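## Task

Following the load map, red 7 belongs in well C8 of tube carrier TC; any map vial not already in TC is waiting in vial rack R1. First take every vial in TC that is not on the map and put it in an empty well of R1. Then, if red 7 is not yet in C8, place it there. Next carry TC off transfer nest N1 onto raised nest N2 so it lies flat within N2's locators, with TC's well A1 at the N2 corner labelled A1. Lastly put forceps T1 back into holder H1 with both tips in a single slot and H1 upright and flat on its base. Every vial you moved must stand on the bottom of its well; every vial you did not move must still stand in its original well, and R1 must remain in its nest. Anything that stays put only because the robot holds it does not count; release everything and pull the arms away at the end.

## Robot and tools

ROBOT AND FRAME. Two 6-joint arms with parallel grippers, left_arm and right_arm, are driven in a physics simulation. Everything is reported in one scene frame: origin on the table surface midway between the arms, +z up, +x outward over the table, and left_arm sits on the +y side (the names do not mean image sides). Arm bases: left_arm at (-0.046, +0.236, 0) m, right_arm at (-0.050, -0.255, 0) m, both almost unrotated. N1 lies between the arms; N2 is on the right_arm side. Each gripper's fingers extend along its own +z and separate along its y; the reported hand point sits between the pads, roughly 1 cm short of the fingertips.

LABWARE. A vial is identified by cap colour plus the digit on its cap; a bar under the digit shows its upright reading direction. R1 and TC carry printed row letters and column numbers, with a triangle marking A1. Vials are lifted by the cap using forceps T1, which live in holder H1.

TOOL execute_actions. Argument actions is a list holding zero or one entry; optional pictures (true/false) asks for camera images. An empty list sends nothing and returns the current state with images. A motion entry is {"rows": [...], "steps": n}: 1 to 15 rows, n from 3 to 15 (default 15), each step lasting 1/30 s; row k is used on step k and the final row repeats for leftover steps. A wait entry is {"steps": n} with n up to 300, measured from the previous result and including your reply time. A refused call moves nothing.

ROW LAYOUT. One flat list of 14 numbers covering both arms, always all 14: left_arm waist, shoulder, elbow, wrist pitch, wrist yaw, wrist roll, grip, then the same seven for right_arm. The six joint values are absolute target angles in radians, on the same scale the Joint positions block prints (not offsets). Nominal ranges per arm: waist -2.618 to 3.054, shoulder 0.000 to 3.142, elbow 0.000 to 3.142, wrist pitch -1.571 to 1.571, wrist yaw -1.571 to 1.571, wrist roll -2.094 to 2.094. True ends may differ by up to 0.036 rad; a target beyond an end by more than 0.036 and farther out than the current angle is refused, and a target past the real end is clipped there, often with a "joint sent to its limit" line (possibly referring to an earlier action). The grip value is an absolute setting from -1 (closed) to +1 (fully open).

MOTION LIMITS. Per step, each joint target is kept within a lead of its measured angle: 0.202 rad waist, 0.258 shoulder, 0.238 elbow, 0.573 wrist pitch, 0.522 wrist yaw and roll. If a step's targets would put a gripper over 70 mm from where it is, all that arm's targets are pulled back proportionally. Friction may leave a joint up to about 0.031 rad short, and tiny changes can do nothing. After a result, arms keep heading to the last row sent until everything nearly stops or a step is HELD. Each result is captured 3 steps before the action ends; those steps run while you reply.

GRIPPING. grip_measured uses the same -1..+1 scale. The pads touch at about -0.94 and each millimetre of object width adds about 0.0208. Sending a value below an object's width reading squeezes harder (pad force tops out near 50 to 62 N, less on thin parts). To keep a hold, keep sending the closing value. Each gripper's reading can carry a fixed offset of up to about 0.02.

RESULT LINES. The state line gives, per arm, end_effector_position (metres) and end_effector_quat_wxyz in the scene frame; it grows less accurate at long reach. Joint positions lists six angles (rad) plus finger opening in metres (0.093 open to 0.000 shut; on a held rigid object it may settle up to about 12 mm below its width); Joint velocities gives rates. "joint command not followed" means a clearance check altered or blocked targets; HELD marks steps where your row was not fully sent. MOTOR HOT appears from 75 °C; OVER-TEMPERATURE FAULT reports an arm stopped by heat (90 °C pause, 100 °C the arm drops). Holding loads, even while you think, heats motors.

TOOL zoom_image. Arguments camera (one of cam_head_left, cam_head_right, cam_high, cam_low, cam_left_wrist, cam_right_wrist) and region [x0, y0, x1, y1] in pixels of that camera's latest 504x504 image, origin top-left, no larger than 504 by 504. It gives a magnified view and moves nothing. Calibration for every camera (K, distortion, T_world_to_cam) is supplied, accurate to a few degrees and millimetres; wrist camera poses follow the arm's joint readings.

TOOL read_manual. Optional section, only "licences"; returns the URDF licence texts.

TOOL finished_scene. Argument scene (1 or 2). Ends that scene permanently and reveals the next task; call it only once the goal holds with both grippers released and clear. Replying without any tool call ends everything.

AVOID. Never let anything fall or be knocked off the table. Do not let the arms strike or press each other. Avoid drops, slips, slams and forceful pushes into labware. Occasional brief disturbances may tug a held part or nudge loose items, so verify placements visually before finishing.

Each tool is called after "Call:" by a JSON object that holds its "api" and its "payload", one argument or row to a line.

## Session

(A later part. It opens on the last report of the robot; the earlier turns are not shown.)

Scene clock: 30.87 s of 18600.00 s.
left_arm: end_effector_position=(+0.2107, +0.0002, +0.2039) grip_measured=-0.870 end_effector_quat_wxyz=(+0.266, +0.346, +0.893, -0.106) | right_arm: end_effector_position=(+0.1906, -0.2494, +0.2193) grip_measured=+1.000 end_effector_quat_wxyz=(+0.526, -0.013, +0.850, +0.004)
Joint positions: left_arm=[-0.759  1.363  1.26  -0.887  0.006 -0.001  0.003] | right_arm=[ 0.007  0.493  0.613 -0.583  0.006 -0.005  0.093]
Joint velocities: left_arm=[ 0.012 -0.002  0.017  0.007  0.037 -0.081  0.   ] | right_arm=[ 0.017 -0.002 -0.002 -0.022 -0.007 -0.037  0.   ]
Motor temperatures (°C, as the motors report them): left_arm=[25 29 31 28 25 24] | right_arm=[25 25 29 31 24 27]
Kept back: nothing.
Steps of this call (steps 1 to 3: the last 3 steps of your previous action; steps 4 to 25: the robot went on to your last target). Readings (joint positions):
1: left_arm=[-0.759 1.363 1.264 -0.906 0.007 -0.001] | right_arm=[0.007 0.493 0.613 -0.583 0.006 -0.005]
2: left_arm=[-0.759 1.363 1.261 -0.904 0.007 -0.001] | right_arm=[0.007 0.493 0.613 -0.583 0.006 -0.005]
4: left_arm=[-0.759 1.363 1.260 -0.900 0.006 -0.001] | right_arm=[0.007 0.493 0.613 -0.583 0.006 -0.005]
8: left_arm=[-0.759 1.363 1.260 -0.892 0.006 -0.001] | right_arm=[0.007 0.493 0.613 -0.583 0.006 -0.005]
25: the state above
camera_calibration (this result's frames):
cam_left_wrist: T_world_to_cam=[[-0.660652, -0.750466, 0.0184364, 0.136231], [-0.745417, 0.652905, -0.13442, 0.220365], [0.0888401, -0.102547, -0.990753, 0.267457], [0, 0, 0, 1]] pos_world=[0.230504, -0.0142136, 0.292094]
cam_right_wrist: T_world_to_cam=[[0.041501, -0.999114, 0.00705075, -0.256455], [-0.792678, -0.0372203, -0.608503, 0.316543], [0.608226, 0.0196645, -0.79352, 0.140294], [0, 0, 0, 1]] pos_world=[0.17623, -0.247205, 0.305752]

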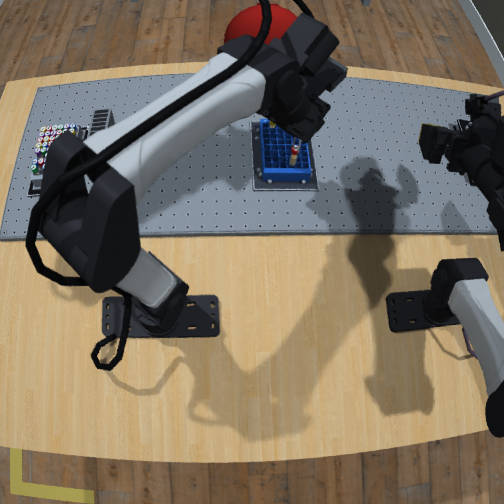

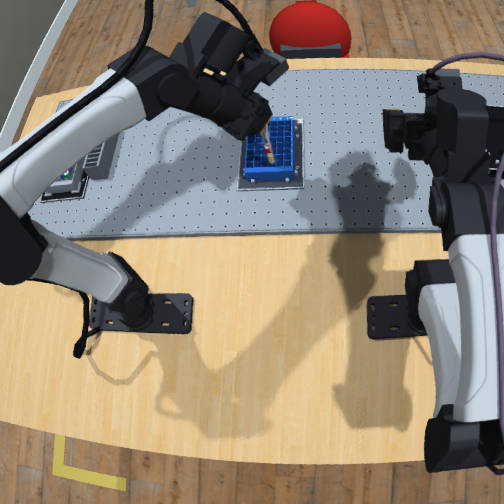

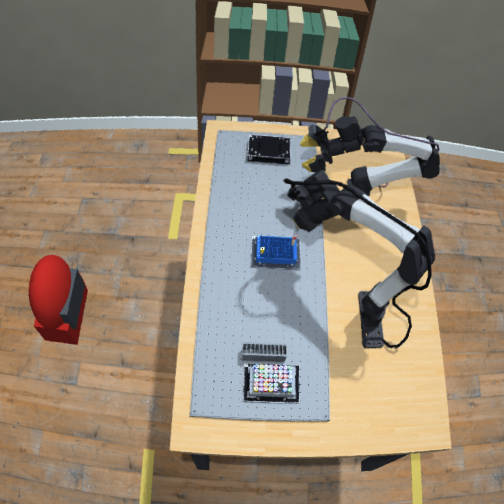

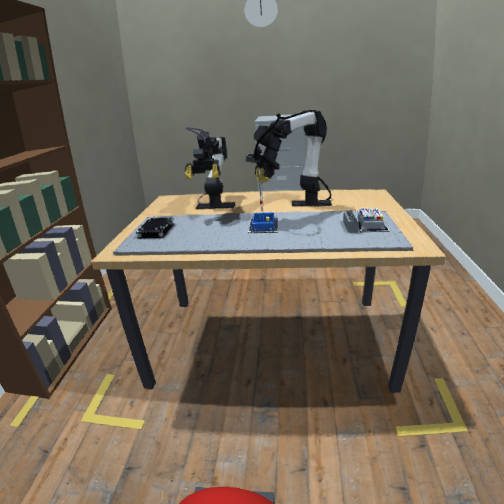

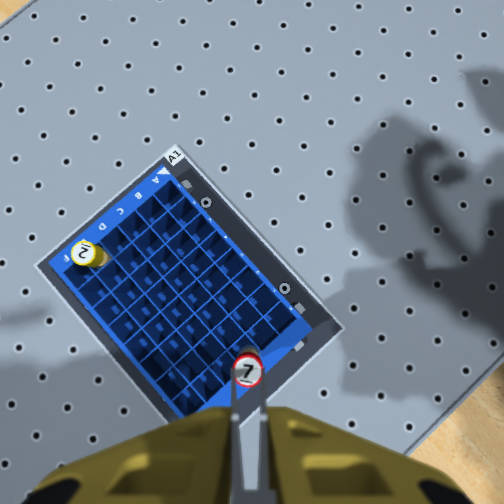

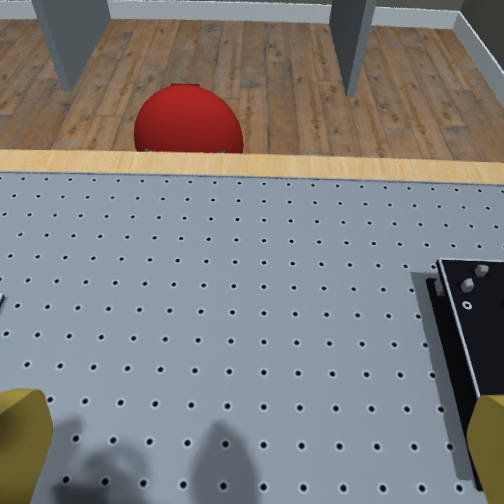

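Call:
{"api": "execute_actions", "payload": {
  "actions": [
    {"rows":[[-0.765,1.35,1.245,-0.85,-0.012,-0.005,-0.88,0,0.5,0.6,-0.6,0,0,1],[-0.765,1.35,1.24,-0.84,-0.012,-0.005,-0.88,0,0.5,0.6,-0.6,0,0,1],[-0.765,1.35,1.235,-0.83,-0.012,-0.005,-0.88,0,0.5,0.6,-0.6,0,0,1],[-0.765,1.35,1.23,-0.82,-0.012,-0.005,-0.88,0,0.5,0.6,-0.6,0,0,1],[-0.765,1.35,1.225,-0.82,-0.012,-0.005,-0.88,0,0.5,0.6,-0.6,0,0,1],[-0.765,1.35,1.22,-0.82,-0.012,-0.005,-0.88,0,0.5,0.6,-0.6,0,0,1],[-0.765,1.35,1.215,-0.82,-0.012,-0.005,-0.88,0,0.5,0.6,-0.6,0,0,1],[-0.765,1.35,1.208,-0.82,-0.012,-0.005,-0.88,0,0.5,0.6,-0.6,0,0,1]],"steps":15}
  ]
}}

Call:
{"api": "execute_actions", "payload": {
  "actions": [
    {"steps":20}
  ],
  "pictures": true
}}

Call:
{"api": "zoom_image", "payload": {
  "camera": "cam_left_wrist",
  "region": [160,260,340,440]
}}

Call:
{"api": "zoom_image", "payload": {
  "camera": "cam_head_left",
  "region": [265,130,315,180]
}}

Call:
{"api": "zoom_image", "payload": {
  "camera": "cam_head_right",
  "region": [245,130,295,180]
}}

Scene clock: 31.53 s of 18600.00 s.
left_arm: end_effector_position=(+0.2121, +0.0007, +0.1936) grip_measured=-0.870 end_effector_quat_wxyz=(+0.267, +0.345, +0.894, -0.102) | right_arm: end_effector_position=(+0.1906, -0.2494, +0.2193) grip_measured=+1.000 end_effector_quat_wxyz=(+0.526, -0.013, +0.850, +0.004)
Joint positions: left_arm=[-0.759  1.363  1.221 -0.85  -0.002 -0.001  0.003] | right_arm=[ 0.007  0.493  0.613 -0.583  0.006 -0.005  0.093]
Joint velocities: left_arm=[-0.002 -0.007 -0.007  0.066 -0.007 -0.007  0.   ] | right_arm=[ 0.017 -0.002 -0.017 -0.051  0.007 -0.007  0.   ]
Motor temperatures (°C, as the motors report them): left_arm=[25 29 31 28 25 24] | right_arm=[25 25 29 31 24 27]
Steps of this call (steps 1 to 8: the robot went on to your last target; steps 9 to 20: the first 12 steps of this action). Readings (joint positions):
9: left_arm=[-0.759 1.363 1.260 -0.885 0.005 -0.001] | right_arm=[0.007 0.493 0.613 -0.583 0.006 -0.005]
10: left_arm=[-0.759 1.363 1.260 -0.883 0.003 -0.001] | right_arm=[0.007 0.493 0.613 -0.583 0.006 -0.005]
12: left_arm=[-0.759 1.363 1.256 -0.869 0.001 -0.001] | right_arm=[0.007 0.493 0.613 -0.583 0.006 -0.005]
16: left_arm=[-0.759 1.363 1.234 -0.851 -0.001 -0.001] | right_arm=[0.007 0.493 0.613 -0.583 0.006 -0.005]
20: the state above

Scene clock: 32.20 s of 18600.00 s.
left_arm: end_effector_position=(+0.2130, +0.0000, +0.1943) grip_measured=-0.870 end_effector_quat_wxyz=(+0.269, +0.345, +0.893, -0.103) | right_arm: end_effector_position=(+0.1906, -0.2494, +0.2193) grip_measured=+1.000 end_effector_quat_wxyz=(+0.526, -0.013, +0.850, +0.004)
Joint positions: left_arm=[-0.759  1.363  1.22  -0.844 -0.003 -0.001  0.003] | right_arm=[ 0.007  0.493  0.613 -0.583  0.006 -0.005  0.093]
Joint velocities: left_arm=[ 0.002  0.002 -0.012 -0.066 -0.007 -0.007 -0.   ] | right_arm=[-0.007 -0.002  0.002 -0.007  0.007 -0.051  0.   ]
Motor temperatures (°C, as the motors report them): left_arm=[25 29 31 29 25 24] | right_arm=[25 25 29 31 24 27]
Kept back: nothing.
Steps of this call (steps 1 to 3: the last 3 steps of your previous action; steps 4 to 15: the robot went on to your last target; steps 16 to 20: nothing new was sent). Readings (joint positions):
1: left_arm=[-0.759 1.363 1.220 -0.849 -0.002 -0.001] | right_arm=[0.007 0.493 0.613 -0.583 0.006 -0.005]
2: left_arm=[-0.759 1.363 1.220 -0.848 -0.002 -0.001] | right_arm=[0.007 0.493 0.613 -0.583 0.006 -0.005]
4: left_arm=[-0.759 1.363 1.220 -0.847 -0.002 -0.001] | right_arm=[0.007 0.493 0.613 -0.583 0.006 -0.005]
8: left_arm=[-0.759 1.363 1.220 -0.845 -0.003 -0.001] | right_arm=[0.007 0.493 0.613 -0.583 0.006 -0.005]
20: the state above
All arms were judged still, so your last target was given up. Only a new action makes them travel on or press farther. Fingers that are still opening or closing keep moving.
camera_calibration (this result's frames):
cam_left_wrist: T_world_to_cam=[[-0.657277, -0.753562, 0.0114846, 0.138425], [-0.747518, 0.649915, -0.137212, 0.221795], [0.0959341, -0.0987715, -0.990475, 0.256093], [0, 0, 0, 1]] pos_world=[0.232211, -0.0145409, 0.282497]
cam_right_wrist: T_world_to_cam=[[0.041501, -0.999114, 0.00705075, -0.256455], [-0.792678, -0.0372203, -0.608503, 0.316543], [0.608226, 0.0196645, -0.79352, 0.140294], [0, 0, 0, 1]] pos_world=[0.17623, -0.247205, 0.305752]

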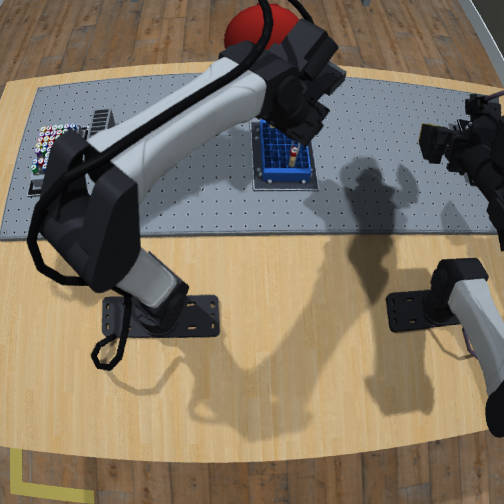

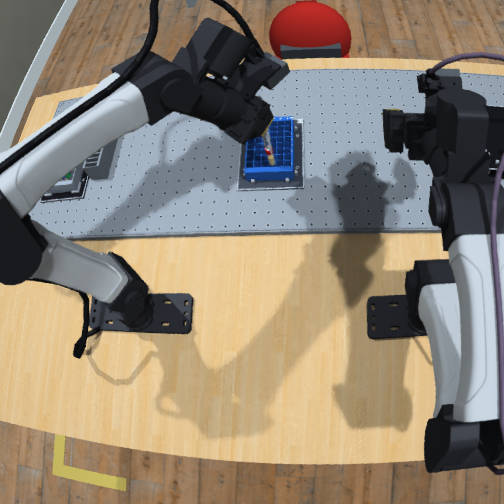

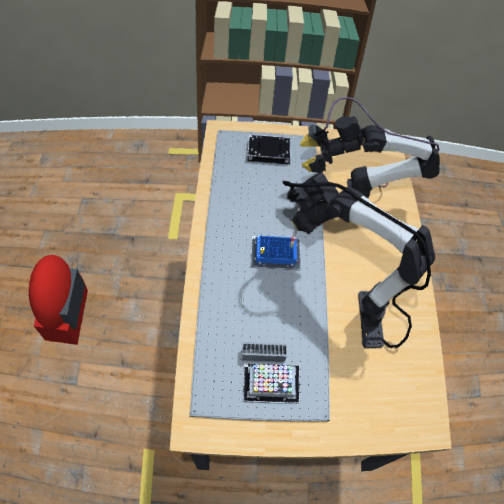

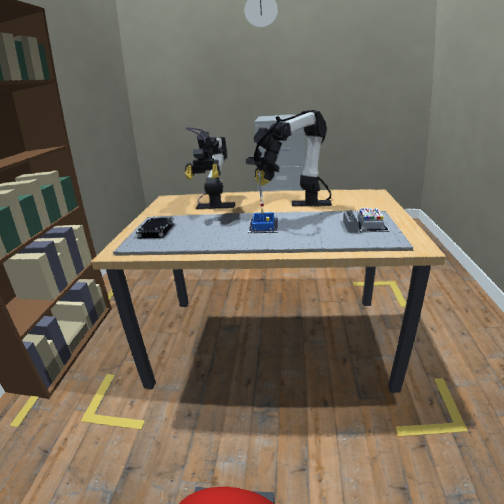

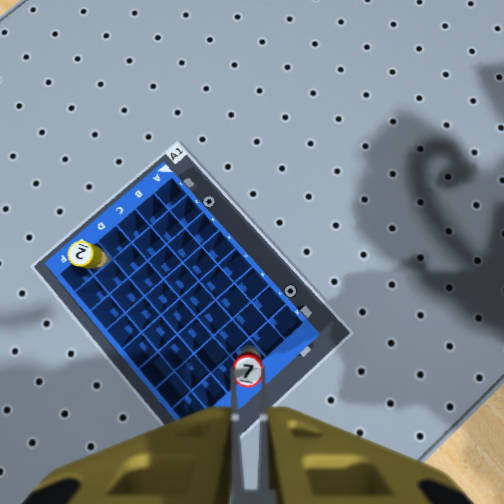

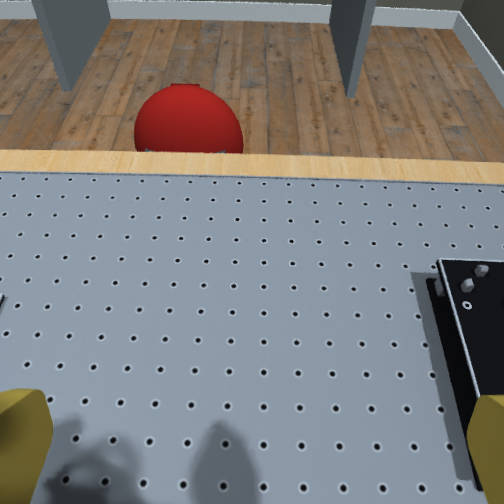

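Region (160, 260, 340, 440) of cam_left_wrist's 504x504 image, scaled by 2.800, with more detail than that image has.

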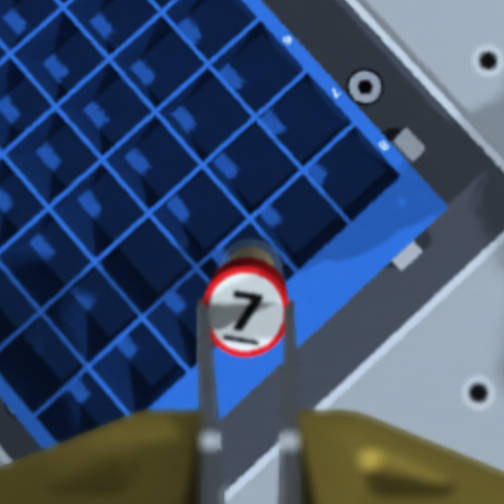

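Region (265, 130, 315, 180) of cam_head_left's 504x504 image, scaled by 10.080, with more detail than that image has.

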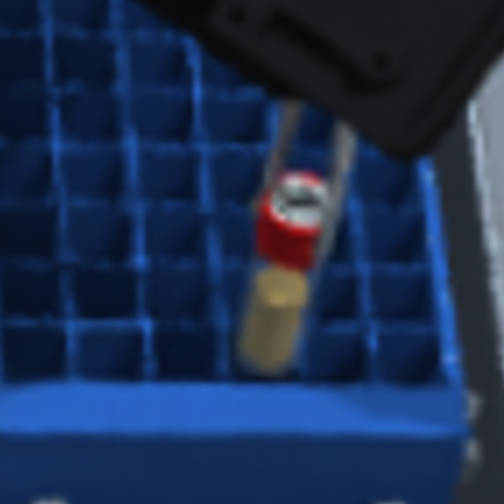

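Region (245, 130, 295, 180) of cam_head_right's 504x504 image, scaled by 10.080, with more detail than that image has.

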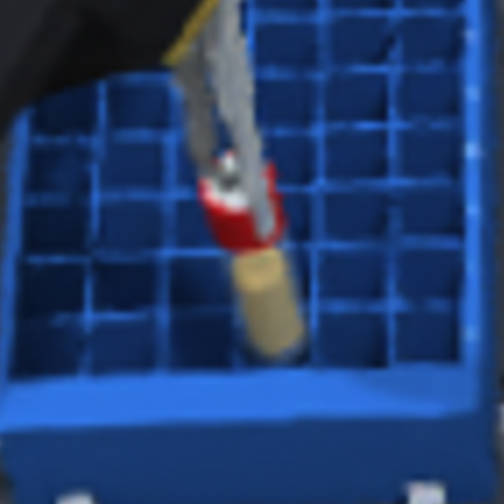

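Call:
{"api": "execute_actions", "payload": {
  "actions": [
    {"rows":[[-0.765,1.35,1.204,-0.81,-0.012,-0.005,-0.88,0,0.5,0.6,-0.6,0,0,1],[-0.765,1.35,1.2,-0.803,-0.012,-0.005,-0.88,0,0.5,0.6,-0.6,0,0,1],[-0.765,1.35,1.196,-0.798,-0.012,-0.005,-0.88,0,0.5,0.6,-0.6,0,0,1],[-0.765,1.35,1.192,-0.794,-0.012,-0.005,-0.88,0,0.5,0.6,-0.6,0,0,1],[-0.765,1.35,1.188,-0.79,-0.012,-0.005,-0.88,0,0.5,0.6,-0.6,0,0,1],[-0.765,1.35,1.184,-0.786,-0.012,-0.005,-0.88,0,0.5,0.6,-0.6,0,0,1],[-0.765,1.35,1.18,-0.782,-0.012,-0.005,-0.88,0,0.5,0.6,-0.6,0,0,1],[-0.765,1.35,1.176,-0.778,-0.012,-0.005,-0.88,0,0.5,0.6,-0.6,0,0,1],[-0.765,1.35,1.172,-0.774,-0.012,-0.005,-0.88,0,0.5,0.6,-0.6,0,0,1],[-0.765,1.35,1.168,-0.77,-0.012,-0.005,-0.88,0,0.5,0.6,-0.6,0,0,1],[-0.765,1.35,1.164,-0.766,-0.012,-0.005,-0.88,0,0.5,0.6,-0.6,0,0,1],[-0.765,1.35,1.16,-0.762,-0.012,-0.005,-0.88,0,0.5,0.6,-0.6,0,0,1],[-0.765,1.35,1.156,-0.758,-0.012,-0.005,-0.88,0,0.5,0.6,-0.6,0,0,1],[-0.765,1.35,1.152,-0.754,-0.012,-0.005,-0.88,0,0.5,0.6,-0.6,0,0,1],[-0.765,1.35,1.148,-0.75,-0.012,-0.005,-0.88,0,0.5,0.6,-0.6,0,0,1]],"steps":15}
  ]
}}

Call:
{"api": "execute_actions", "payload": {
  "actions": [
    {"rows":[[-0.765,1.35,1.144,-0.746,-0.012,-0.005,-0.88,0,0.5,0.6,-0.6,0,0,1],[-0.765,1.35,1.14,-0.742,-0.012,-0.005,-0.88,0,0.5,0.6,-0.6,0,0,1],[-0.765,1.35,1.136,-0.738,-0.012,-0.005,-0.88,0,0.5,0.6,-0.6,0,0,1],[-0.765,1.35,1.132,-0.734,-0.012,-0.005,-0.88,0,0.5,0.6,-0.6,0,0,1],[-0.765,1.35,1.128,-0.73,-0.012,-0.005,-0.88,0,0.5,0.6,-0.6,0,0,1],[-0.765,1.35,1.124,-0.726,-0.012,-0.005,-0.88,0,0.5,0.6,-0.6,0,0,1],[-0.765,1.35,1.12,-0.722,-0.012,-0.005,-0.88,0,0.5,0.6,-0.6,0,0,1],[-0.765,1.35,1.116,-0.718,-0.012,-0.005,-0.88,0,0.5,0.6,-0.6,0,0,1],[-0.765,1.35,1.112,-0.718,-0.012,-0.005,-0.88,0,0.5,0.6,-0.6,0,0,1],[-0.765,1.35,1.108,-0.718,-0.012,-0.005,-0.88,0,0.5,0.6,-0.6,0,0,1],[-0.765,1.35,1.104,-0.718,-0.012,-0.005,-0.88,0,0.5,0.6,-0.6,0,0,1]],"steps":15}
  ]
}}

Call:
{"api": "execute_actions", "payload": {
  "actions": [
    {"steps":15}
  ],
  "pictures": true
}}

Call:
{"api": "zoom_image", "payload": {
  "camera": "cam_head_left",
  "region": [255,110,325,180]
}}

Call:
{"api": "zoom_image", "payload": {
  "camera": "cam_low",
  "region": [230,180,290,240]
}}

Scene clock: 33.07 s of 18600.00 s.
left_arm: end_effector_position=(+0.2181, -0.0047, +0.1916) grip_measured=-0.870 end_effector_quat_wxyz=(+0.283, +0.343, +0.889, -0.109) | right_arm: end_effector_position=(+0.1906, -0.2494, +0.2193) grip_measured=+1.000 end_effector_quat_wxyz=(+0.526, -0.013, +0.850, +0.004)
Joint positions: left_arm=[-0.759  1.363  1.192 -0.784 -0.003 -0.001  0.003] | right_arm=[ 0.007  0.493  0.613 -0.583  0.006 -0.005  0.093]
Joint velocities: left_arm=[-0.002 -0.002 -0.081  0.212 -0.037  0.037  0.   ] | right_arm=[ 0.027  0.012 -0.002  0.095  0.037  0.037  0.   ]
Motor temperatures (°C, as the motors report them): left_arm=[25 29 31 29 25 24] | right_arm=[25 25 29 31 24 27]
Steps of this call (steps 1 to 14: nothing new was sent; steps 15 to 26: the first 12 steps of this action). Readings (joint positions):
15: left_arm=[-0.759 1.363 1.220 -0.843 -0.003 -0.001] | right_arm=[0.007 0.493 0.613 -0.583 0.006 -0.005]
16: left_arm=[-0.759 1.363 1.220 -0.841 -0.003 -0.001] | right_arm=[0.007 0.493 0.613 -0.583 0.006 -0.005]
18: left_arm=[-0.759 1.363 1.216 -0.831 -0.003 -0.001] | right_arm=[0.007 0.493 0.613 -0.583 0.006 -0.005]
22: left_arm=[-0.759 1.363 1.203 -0.810 -0.003 -0.001] | right_arm=[0.007 0.493 0.613 -0.583 0.006 -0.005]
26: the state above

Scene clock: 33.57 s of 18600.00 s.
left_arm: end_effector_position=(+0.2138, -0.0006, +0.1694) grip_measured=-0.876 end_effector_quat_wxyz=(+0.269, +0.345, +0.893, -0.103) | right_arm: end_effector_position=(+0.1906, -0.2494, +0.2193) grip_measured=+1.000 end_effector_quat_wxyz=(+0.526, -0.013, +0.850, +0.004)
Joint positions: left_arm=[-0.759  1.363  1.122 -0.746 -0.003 -0.001  0.003] | right_arm=[ 0.007  0.493  0.613 -0.583  0.006 -0.005  0.093]
Joint velocities: left_arm=[ 0.007  0.002 -0.1   -0.022  0.022  0.037 -0.001] | right_arm=[-0.002 -0.002 -0.012  0.007  0.037  0.037  0.   ]
Motor temperatures (°C, as the motors report them): left_arm=[25 29 31 29 25 24] | right_arm=[25 25 29 32 24 27]
Steps of this call (steps 1 to 3: the last 3 steps of your previous action; steps 4 to 15: the first 12 steps of this action). Readings (joint positions):
4: left_arm=[-0.759 1.363 1.177 -0.758 -0.003 -0.001] | right_arm=[0.007 0.493 0.613 -0.583 0.006 -0.005]
5: left_arm=[-0.759 1.363 1.171 -0.757 -0.003 -0.001] | right_arm=[0.007 0.493 0.613 -0.583 0.006 -0.005]
7: left_arm=[-0.759 1.363 1.156 -0.757 -0.003 -0.001] | right_arm=[0.007 0.493 0.613 -0.583 0.006 -0.005]
11: left_arm=[-0.759 1.363 1.135 -0.754 -0.003 -0.001] | right_arm=[0.007 0.493 0.613 -0.583 0.006 -0.005]
15: the state above

Scene clock: 34.07 s of 18600.00 s.
left_arm: end_effector_position=(+0.2138, -0.0007, +0.1683) grip_measured=-0.876 end_effector_quat_wxyz=(+0.269, +0.345, +0.893, -0.103) | right_arm: end_effector_position=(+0.1906, -0.2494, +0.2193) grip_measured=+1.000 end_effector_quat_wxyz=(+0.526, -0.013, +0.850, +0.004)
Joint positions: left_arm=[-0.759  1.363  1.117 -0.741 -0.003 -0.001  0.003] | right_arm=[ 0.007  0.493  0.613 -0.583  0.006 -0.005  0.093]
Joint velocities: left_arm=[-0.002  0.012  0.002 -0.007  0.022  0.051 -0.001] | right_arm=[-0.002 -0.007 -0.002  0.022  0.037 -0.051  0.   ]
Motor temperatures (°C, as the motors report them): left_arm=[25 29 31 29 25 24] | right_arm=[25 25 29 32 24 27]
Kept back: nothing.
Steps of this call (steps 1 to 3: the last 3 steps of your previous action; steps 4 to 15: the robot went on to your last target). Readings (joint positions):
1: left_arm=[-0.759 1.363 1.119 -0.746 -0.003 -0.001] | right_arm=[0.007 0.493 0.613 -0.583 0.006 -0.005]
2: left_arm=[-0.759 1.363 1.118 -0.746 -0.003 -0.001] | right_arm=[0.007 0.493 0.613 -0.583 0.006 -0.005]
4: left_arm=[-0.759 1.363 1.117 -0.745 -0.003 -0.001] | right_arm=[0.007 0.493 0.613 -0.583 0.006 -0.005]
8: left_arm=[-0.759 1.363 1.117 -0.743 -0.003 -0.001] | right_arm=[0.007 0.493 0.613 -0.583 0.006 -0.005]
15: the state above
All arms were judged still, so your last target was given up. Only a new action makes them travel on or press farther. Fingers that are still opening or closing keep moving.
camera_calibration (this result's frames):
cam_left_wrist: T_world_to_cam=[[-0.657117, -0.753706, 0.0111582, 0.138784], [-0.747665, 0.649825, -0.136842, 0.219311], [0.0958877, -0.0982639, -0.99053, 0.230214], [0, 0, 0, 1]] pos_world=[0.233094, -0.0152897, 0.256497]
cam_right_wrist: T_world_to_cam=[[0.041501, -0.999114, 0.00705075, -0.256455], [-0.792678, -0.0372203, -0.608503, 0.316543], [0.608226, 0.0196645, -0.79352, 0.140294], [0, 0, 0, 1]] pos_world=[0.17623, -0.247205, 0.305752]

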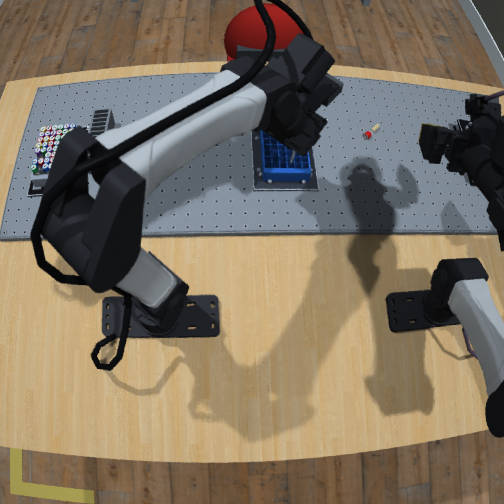

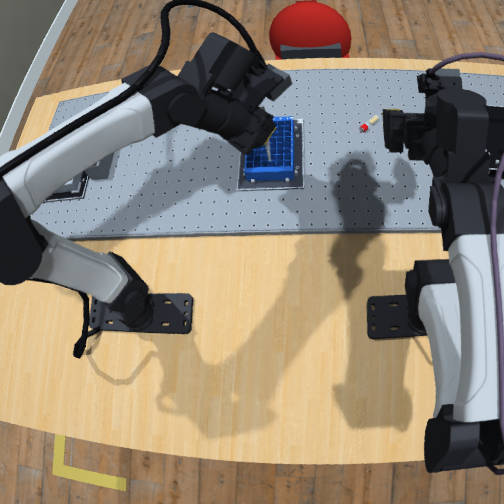

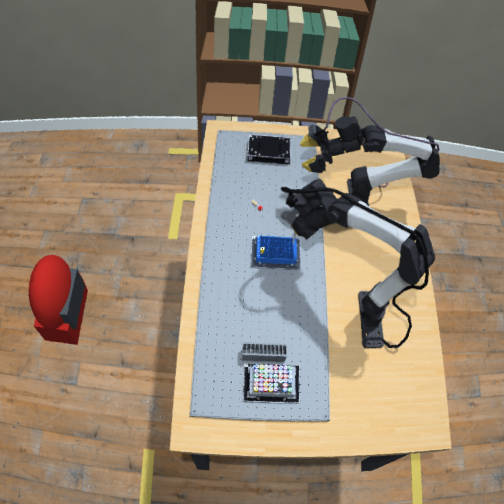

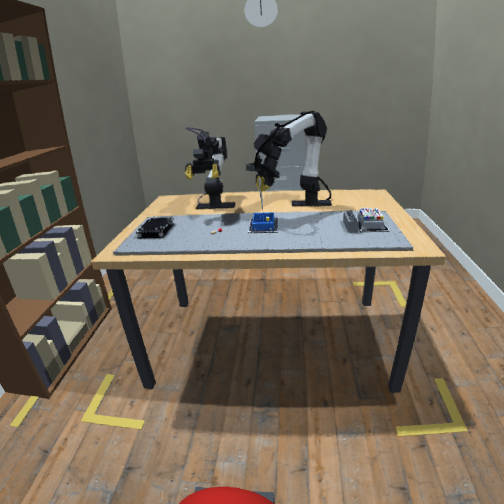

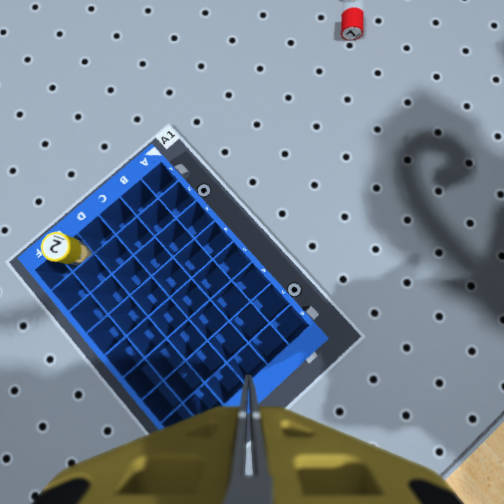

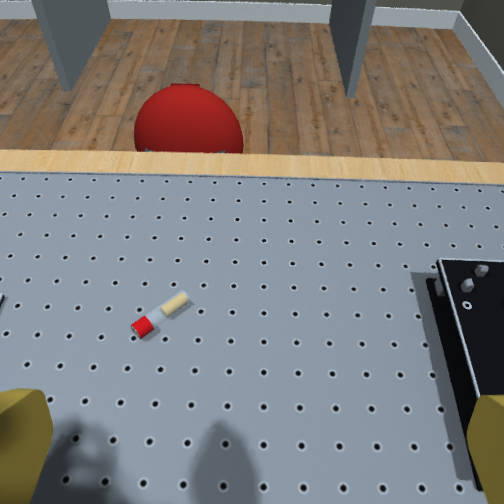

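Region (255, 110, 325, 180) of cam_head_left's 504x504 image, scaled by 7.200, with more detail than that image has.

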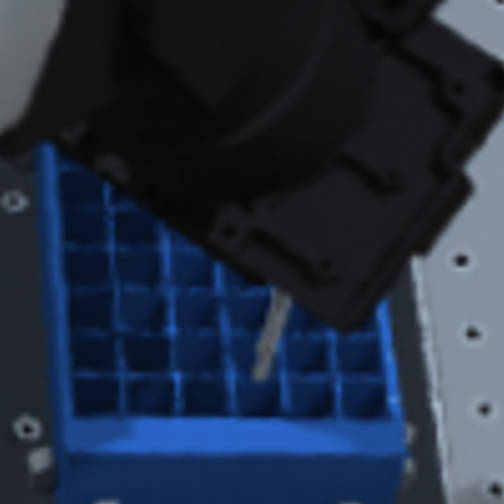

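Region (230, 180, 290, 240) of cam_low's 504x504 image, scaled by 8.400, with more detail than that image has.

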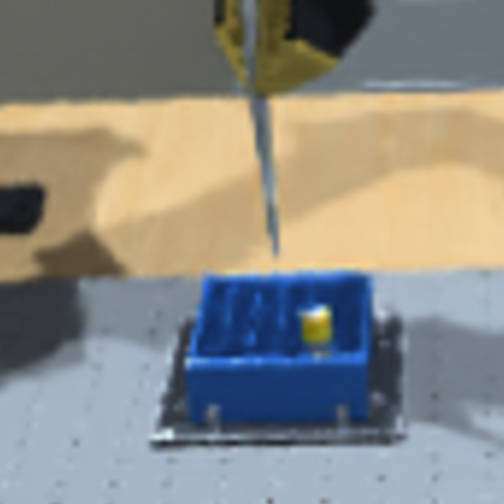

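Call:
{"api": "execute_actions", "payload": {
  "actions": [
    {"rows":[[-0.76,1.36,1.16,-0.75,-0.012,-0.005,-0.85,0,0.5,0.6,-0.6,0,0,1],[-0.76,1.36,1.19,-0.75,-0.012,-0.005,-0.85,0,0.5,0.6,-0.6,0,0,1],[-0.75,1.37,1.22,-0.75,-0.012,-0.005,-0.85,0,0.5,0.6,-0.6,0,0,1],[-0.73,1.385,1.25,-0.74,-0.012,-0.005,-0.85,0,0.5,0.6,-0.6,0,0,1],[-0.71,1.4,1.28,-0.73,-0.012,-0.005,-0.85,0,0.5,0.6,-0.6,0,0,1],[-0.69,1.415,1.3,-0.72,-0.012,-0.005,-0.85,0,0.5,0.6,-0.6,0,0,1],[-0.67,1.43,1.32,-0.71,-0.012,-0.005,-0.85,0,0.5,0.6,-0.6,0,0,1],[-0.65,1.445,1.32,-0.7,-0.012,-0.005,-0.85,0,0.5,0.6,-0.6,0,0,1],[-0.63,1.46,1.32,-0.69,-0.012,-0.005,-0.85,0,0.5,0.6,-0.6,0,0,1],[-0.61,1.475,1.32,-0.68,-0.012,-0.005,-0.85,0,0.5,0.6,-0.6,0,0,1],[-0.59,1.49,1.32,-0.67,-0.012,-0.005,-0.82,0,0.5,0.6,-0.6,0,0,1],[-0.57,1.505,1.32,-0.66,-0.012,-0.005,-0.8,0,0.5,0.6,-0.6,0,0,1],[-0.555,1.52,1.32,-0.655,-0.012,-0.005,-0.78,0,0.5,0.6,-0.6,0,0,1],[-0.543,1.53,1.32,-0.655,-0.012,-0.005,-0.76,0,0.5,0.6,-0.6,0,0,1],[-0.534,1.54,1.32,-0.655,-0.012,-0.005,-0.755,0,0.5,0.6,-0.6,0,0,1]],"steps":15}
  ]
}}

Call:
{"api": "execute_actions", "payload": {
  "actions": [
    {"steps":25}
  ],
  "pictures": true
}}

Call:
{"api": "zoom_image", "payload": {
  "camera": "cam_left_wrist",
  "region": [170,280,330,440]
}}

Call:
{"api": "zoom_image", "payload": {
  "camera": "cam_low",
  "region": [230,180,290,240]
}}

Scene clock: 35.17 s of 18600.00 s.
left_arm: end_effector_position=(+0.2864, +0.0105, +0.2249) grip_measured=-0.813 end_effector_quat_wxyz=(+0.349, +0.272, +0.890, -0.105) | right_arm: end_effector_position=(+0.1906, -0.2494, +0.2193) grip_measured=+1.000 end_effector_quat_wxyz=(+0.526, -0.013, +0.850, +0.004)
Joint positions: left_arm=[-0.617  1.443  1.312 -0.694 -0.004 -0.001  0.006] | right_arm=[ 0.007  0.493  0.613 -0.583  0.006 -0.005  0.093]
Joint velocities: left_arm=[ 0.598  0.501  0.002  0.168  0.007 -0.037  0.022] | right_arm=[-0.007 -0.022 -0.002  0.022 -0.022  0.037  0.   ]
Motor temperatures (°C, as the motors report them): left_arm=[25 30 31 29 25 24] | right_arm=[25 25 29 32 24 27]
Steps of this call (steps 1 to 21: nothing new was sent; steps 22 to 33: the first 12 steps of this action). Readings (joint positions):
22: left_arm=[-0.759 1.363 1.119 -0.743 -0.003 -0.001] | right_arm=[0.007 0.493 0.613 -0.583 0.006 -0.005]
23: left_arm=[-0.759 1.363 1.128 -0.749 -0.003 -0.001] | right_arm=[0.007 0.493 0.613 -0.583 0.006 -0.005]
25: left_arm=[-0.757 1.364 1.167 -0.761 -0.003 -0.001] | right_arm=[0.007 0.493 0.613 -0.583 0.006 -0.005]
29: left_arm=[-0.703 1.394 1.284 -0.740 -0.003 -0.001] | right_arm=[0.007 0.493 0.613 -0.583 0.006 -0.005]
33: the state above

Scene clock: 36.00 s of 18600.00 s.
left_arm: end_effector_position=(+0.3137, +0.0317, +0.1899) grip_measured=-0.758 end_effector_quat_wxyz=(+0.317, +0.241, +0.914, -0.080) | right_arm: end_effector_position=(+0.1906, -0.2494, +0.2193) grip_measured=+1.000 end_effector_quat_wxyz=(+0.526, -0.013, +0.850, +0.004)
Joint positions: left_arm=[-0.539  1.54   1.312 -0.678 -0.009 -0.001  0.009] | right_arm=[ 0.007  0.493  0.613 -0.583  0.006 -0.005  0.093]
Joint velocities: left_arm=[ 0.002 -0.007  0.002  0.007  0.066 -0.022  0.001] | right_arm=[ 0.007 -0.017  0.002  0.066  0.007 -0.037  0.   ]
Motor temperatures (°C, as the motors report them): left_arm=[25 30 32 29 25 24] | right_arm=[25 25 29 32 24 27]
Kept back: nothing.
Steps of this call (steps 1 to 3: the last 3 steps of your previous action; steps 4 to 25: the robot went on to your last target). Readings (joint positions):
1: left_arm=[-0.597 1.461 1.312 -0.689 -0.005 -0.001] | right_arm=[0.007 0.493 0.613 -0.583 0.006 -0.005]
2: left_arm=[-0.579 1.481 1.312 -0.686 -0.005 -0.001] | right_arm=[0.007 0.493 0.613 -0.583 0.006 -0.005]
4: left_arm=[-0.551 1.516 1.312 -0.683 -0.007 -0.001] | right_arm=[0.007 0.493 0.613 -0.583 0.006 -0.005]
8: left_arm=[-0.539 1.540 1.312 -0.683 -0.009 -0.001] | right_arm=[0.007 0.493 0.613 -0.583 0.006 -0.005]
25: the state above
camera_calibration (this result's frames):
cam_left_wrist: T_world_to_cam=[[-0.474596, -0.880166, 0.00808755, 0.175874], [-0.860075, 0.46177, -0.216887, 0.332295], [0.187162, -0.10989, -0.976163, 0.214246], [0, 0, 0, 1]] pos_world=[0.329169, 0.0248981, 0.279788]
cam_right_wrist: T_world_to_cam=[[0.041501, -0.999114, 0.00705075, -0.256455], [-0.792678, -0.0372203, -0.608503, 0.316543], [0.608226, 0.0196645, -0.79352, 0.140294], [0, 0, 0, 1]] pos_world=[0.17623, -0.247205, 0.305752]

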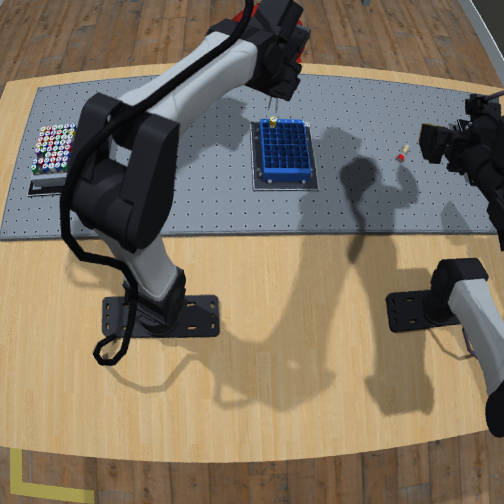

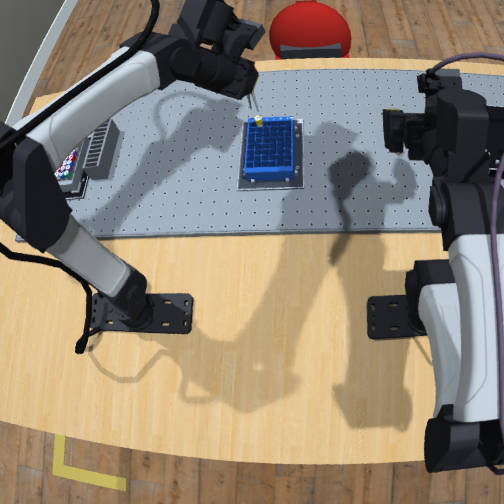

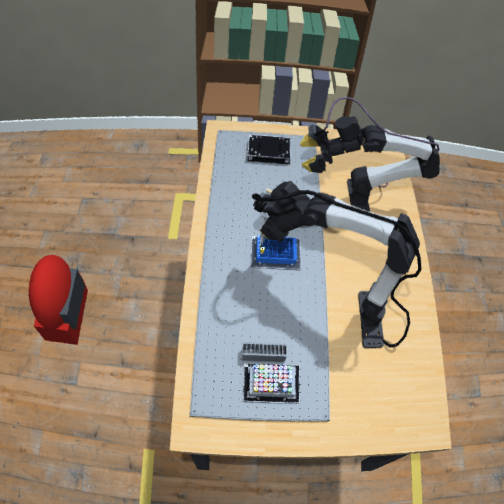

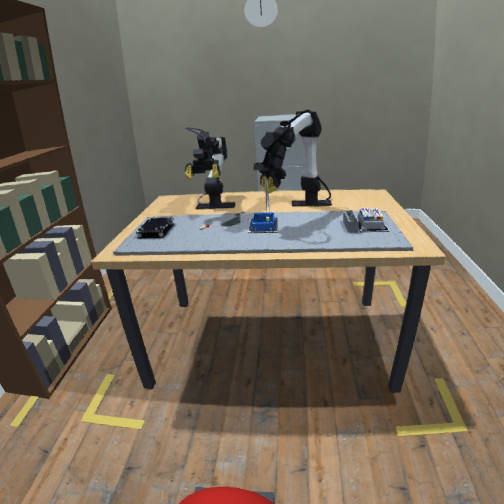

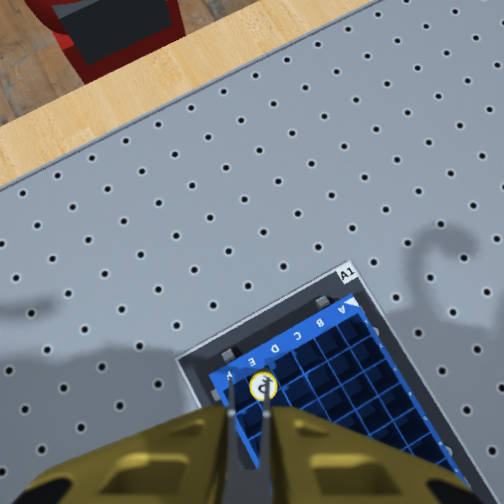

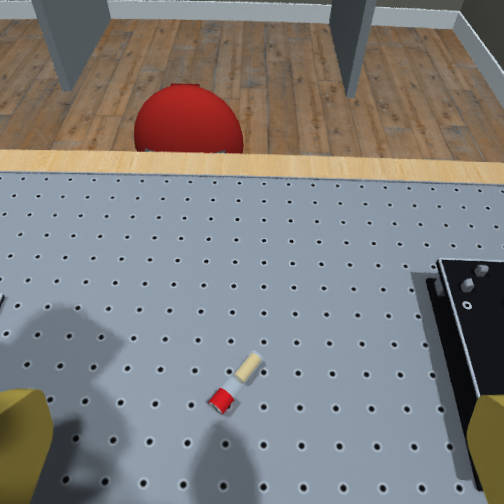

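Region (170, 280, 330, 440) of cam_left_wrist's 504x504 image, scaled by 3.150, with more detail than that image has.

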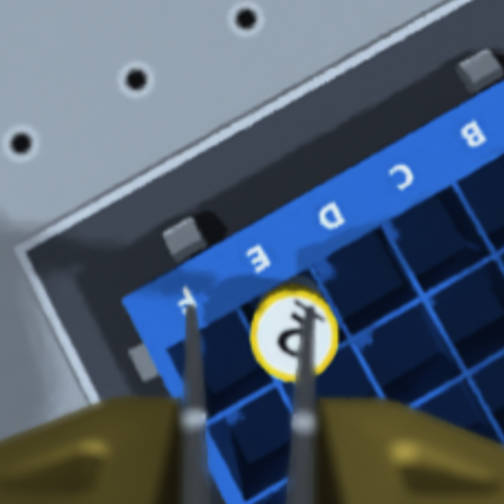

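Region (230, 180, 290, 240) of cam_low's 504x504 image, scaled by 8.400, with more detail than that image has.

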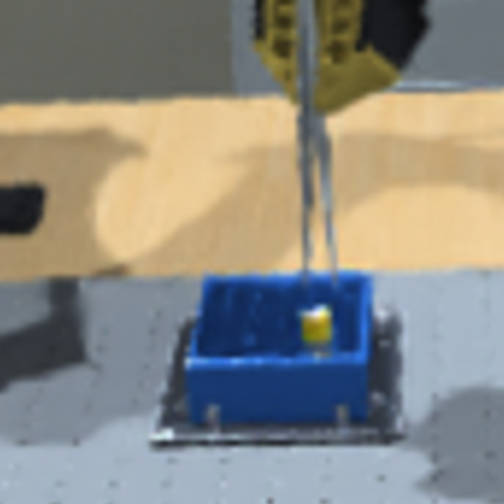

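Call:
{"api": "execute_actions", "payload": {
  "actions": [
    {"rows":[[-0.568,1.498,1.29,-0.64,-0.012,-0.005,-0.755,0,0.5,0.6,-0.6,0,0,1],[-0.568,1.498,1.28,-0.63,-0.012,-0.005,-0.755,0,0.5,0.6,-0.6,0,0,1],[-0.568,1.498,1.27,-0.624,-0.012,-0.005,-0.755,0,0.5,0.6,-0.6,0,0,1],[-0.568,1.498,1.26,-0.624,-0.012,-0.005,-0.755,0,0.5,0.6,-0.6,0,0,1],[-0.568,1.498,1.25,-0.624,-0.012,-0.005,-0.755,0,0.5,0.6,-0.6,0,0,1]],"steps":15}
  ]
}}

Call:
{"api": "execute_actions", "payload": {
  "actions": [
    {"steps":15}
  ],
  "pictures": true
}}

Call:
{"api": "zoom_image", "payload": {
  "camera": "cam_left_wrist",
  "region": [170,280,330,440]
}}

Call:
{"api": "zoom_image", "payload": {
  "camera": "cam_low",
  "region": [230,180,290,240]
}}

Scene clock: 36.60 s of 18600.00 s.
left_arm: end_effector_position=(+0.3046, +0.0285, +0.1810) grip_measured=-0.758 end_effector_quat_wxyz=(+0.313, +0.249, +0.913, -0.082) | right_arm: end_effector_position=(+0.1906, -0.2494, +0.2193) grip_measured=+1.000 end_effector_quat_wxyz=(+0.526, -0.013, +0.850, +0.004)
Joint positions: left_arm=[-0.557  1.52   1.262 -0.653 -0.009 -0.001  0.009] | right_arm=[ 0.007  0.493  0.613 -0.583  0.006 -0.005  0.093]
Joint velocities: left_arm=[ 0.007 -0.012 -0.007  0.051 -0.022 -0.022 -0.002] | right_arm=[-0.002  0.002 -0.007 -0.037 -0.007 -0.007  0.   ]
Motor temperatures (°C, as the motors report them): left_arm=[25 30 32 29 25 24] | right_arm=[25 25 29 32 24 27]
Steps of this call (steps 1 to 6: the robot went on to your last target; steps 7 to 18: the first 12 steps of this action). Readings (joint positions):
7: left_arm=[-0.541 1.538 1.311 -0.676 -0.009 -0.001] | right_arm=[0.007 0.493 0.613 -0.583 0.006 -0.005]
8: left_arm=[-0.544 1.535 1.306 -0.671 -0.009 -0.001] | right_arm=[0.007 0.493 0.613 -0.583 0.006 -0.005]
10: left_arm=[-0.552 1.526 1.292 -0.660 -0.009 -0.001] | right_arm=[0.007 0.493 0.613 -0.583 0.006 -0.005]
14: left_arm=[-0.557 1.520 1.266 -0.654 -0.009 -0.001] | right_arm=[0.007 0.493 0.613 -0.583 0.006 -0.005]
18: the state above

Scene clock: 37.10 s of 18600.00 s.
left_arm: end_effector_position=(+0.3054, +0.0281, +0.1817) grip_measured=-0.758 end_effector_quat_wxyz=(+0.316, +0.249, +0.912, -0.082) | right_arm: end_effector_position=(+0.1906, -0.2494, +0.2193) grip_measured=+1.000 end_effector_quat_wxyz=(+0.526, -0.013, +0.850, +0.004)
Joint positions: left_arm=[-0.557  1.52   1.262 -0.648 -0.009 -0.001  0.009] | right_arm=[ 0.007  0.493  0.613 -0.583  0.006 -0.005  0.093]
Joint velocities: left_arm=[-0.007 -0.007  0.012 -0.007 -0.022 -0.051 -0.   ] | right_arm=[ 0.007 -0.007  0.002  0.037 -0.022 -0.095  0.   ]
Motor temperatures (°C, as the motors report them): left_arm=[25 30 32 29 25 24] | right_arm=[25 25 29 32 24 27]
Kept back: nothing.
Steps of this call (steps 1 to 3: the last 3 steps of your previous action; steps 4 to 15: the robot went on to your last target). Readings (joint positions):
1: left_arm=[-0.557 1.520 1.262 -0.651 -0.009 -0.001] | right_arm=[0.007 0.493 0.613 -0.583 0.006 -0.005]
2: left_arm=[-0.557 1.520 1.262 -0.651 -0.009 -0.001] | right_arm=[0.007 0.493 0.613 -0.583 0.006 -0.005]
4: left_arm=[-0.557 1.520 1.262 -0.650 -0.009 -0.001] | right_arm=[0.007 0.493 0.613 -0.583 0.006 -0.005]
8: left_arm=[-0.557 1.520 1.262 -0.649 -0.009 -0.001] | right_arm=[0.007 0.493 0.613 -0.583 0.006 -0.005]
15: the state above
All arms were judged still, so your last target was given up. Only a new action makes them travel on or press farther. Fingers that are still opening or closing keep moving.
camera_calibration (this result's frames):
cam_left_wrist: T_world_to_cam=[[-0.490088, -0.871638, 0.00775918, 0.173371], [-0.85195, 0.477097, -0.215778, 0.321944], [0.184379, -0.112361, -0.976412, 0.208386], [0, 0, 0, 1]] pos_world=[0.320825, 0.0209325, 0.271594]
cam_right_wrist: T_world_to_cam=[[0.041501, -0.999114, 0.00705075, -0.256455], [-0.792678, -0.0372203, -0.608503, 0.316543], [0.608226, 0.0196645, -0.79352, 0.140294], [0, 0, 0, 1]] pos_world=[0.17623, -0.247205, 0.305752]

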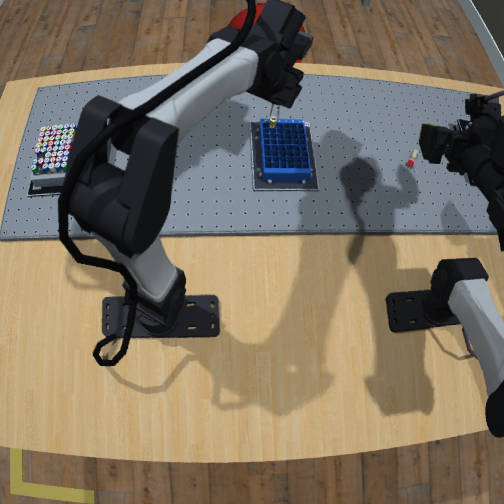

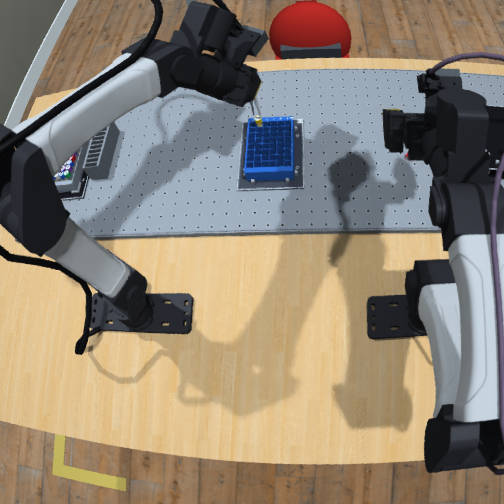

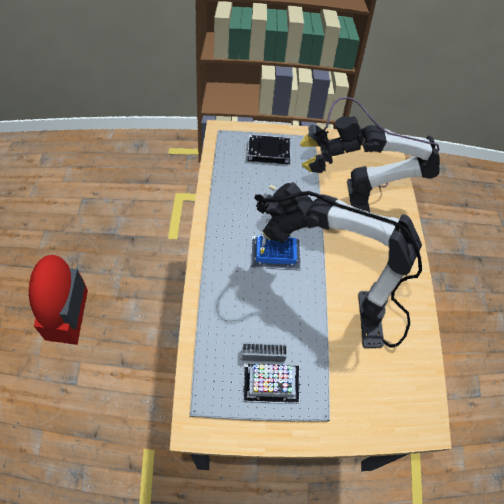

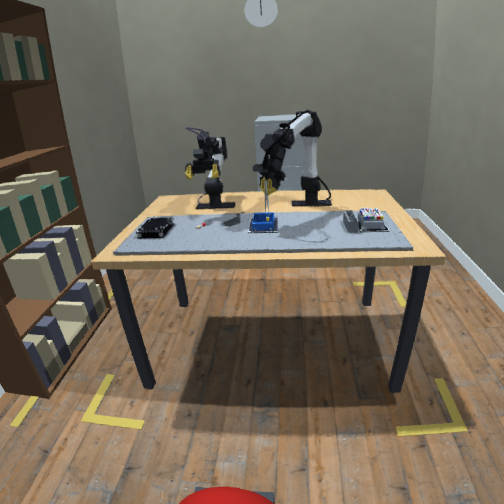

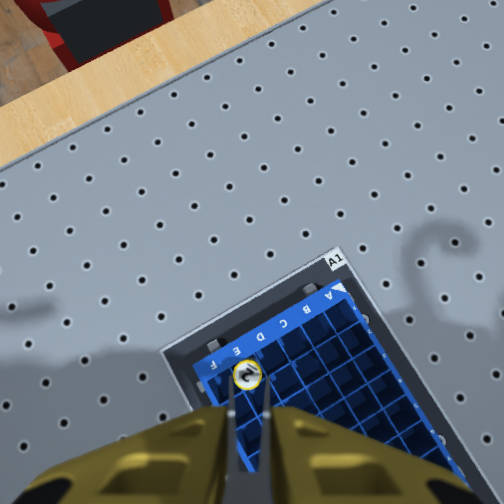

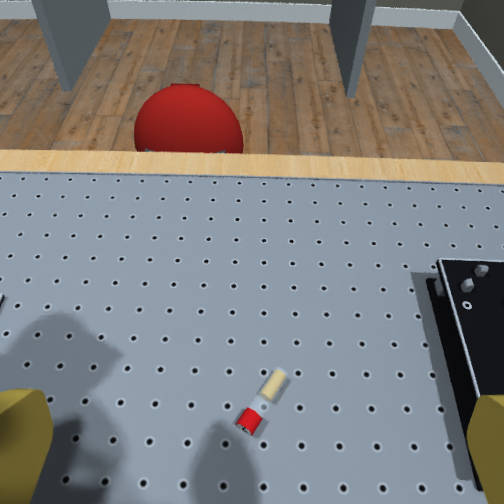

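Region (170, 280, 330, 440) of cam_left_wrist's 504x504 image, scaled by 3.150, with more detail than that image has.

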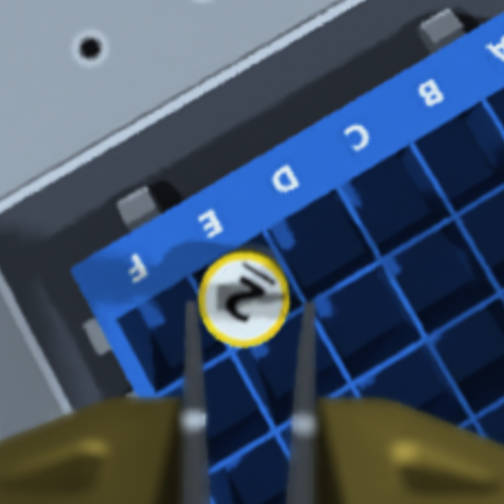

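Region (230, 180, 290, 240) of cam_low's 504x504 image, scaled by 8.400, with more detail than that image has.

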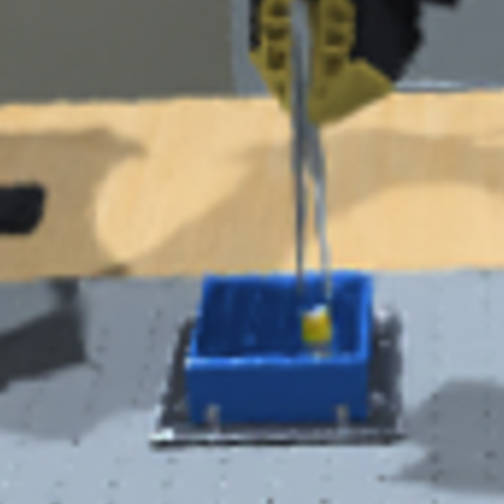

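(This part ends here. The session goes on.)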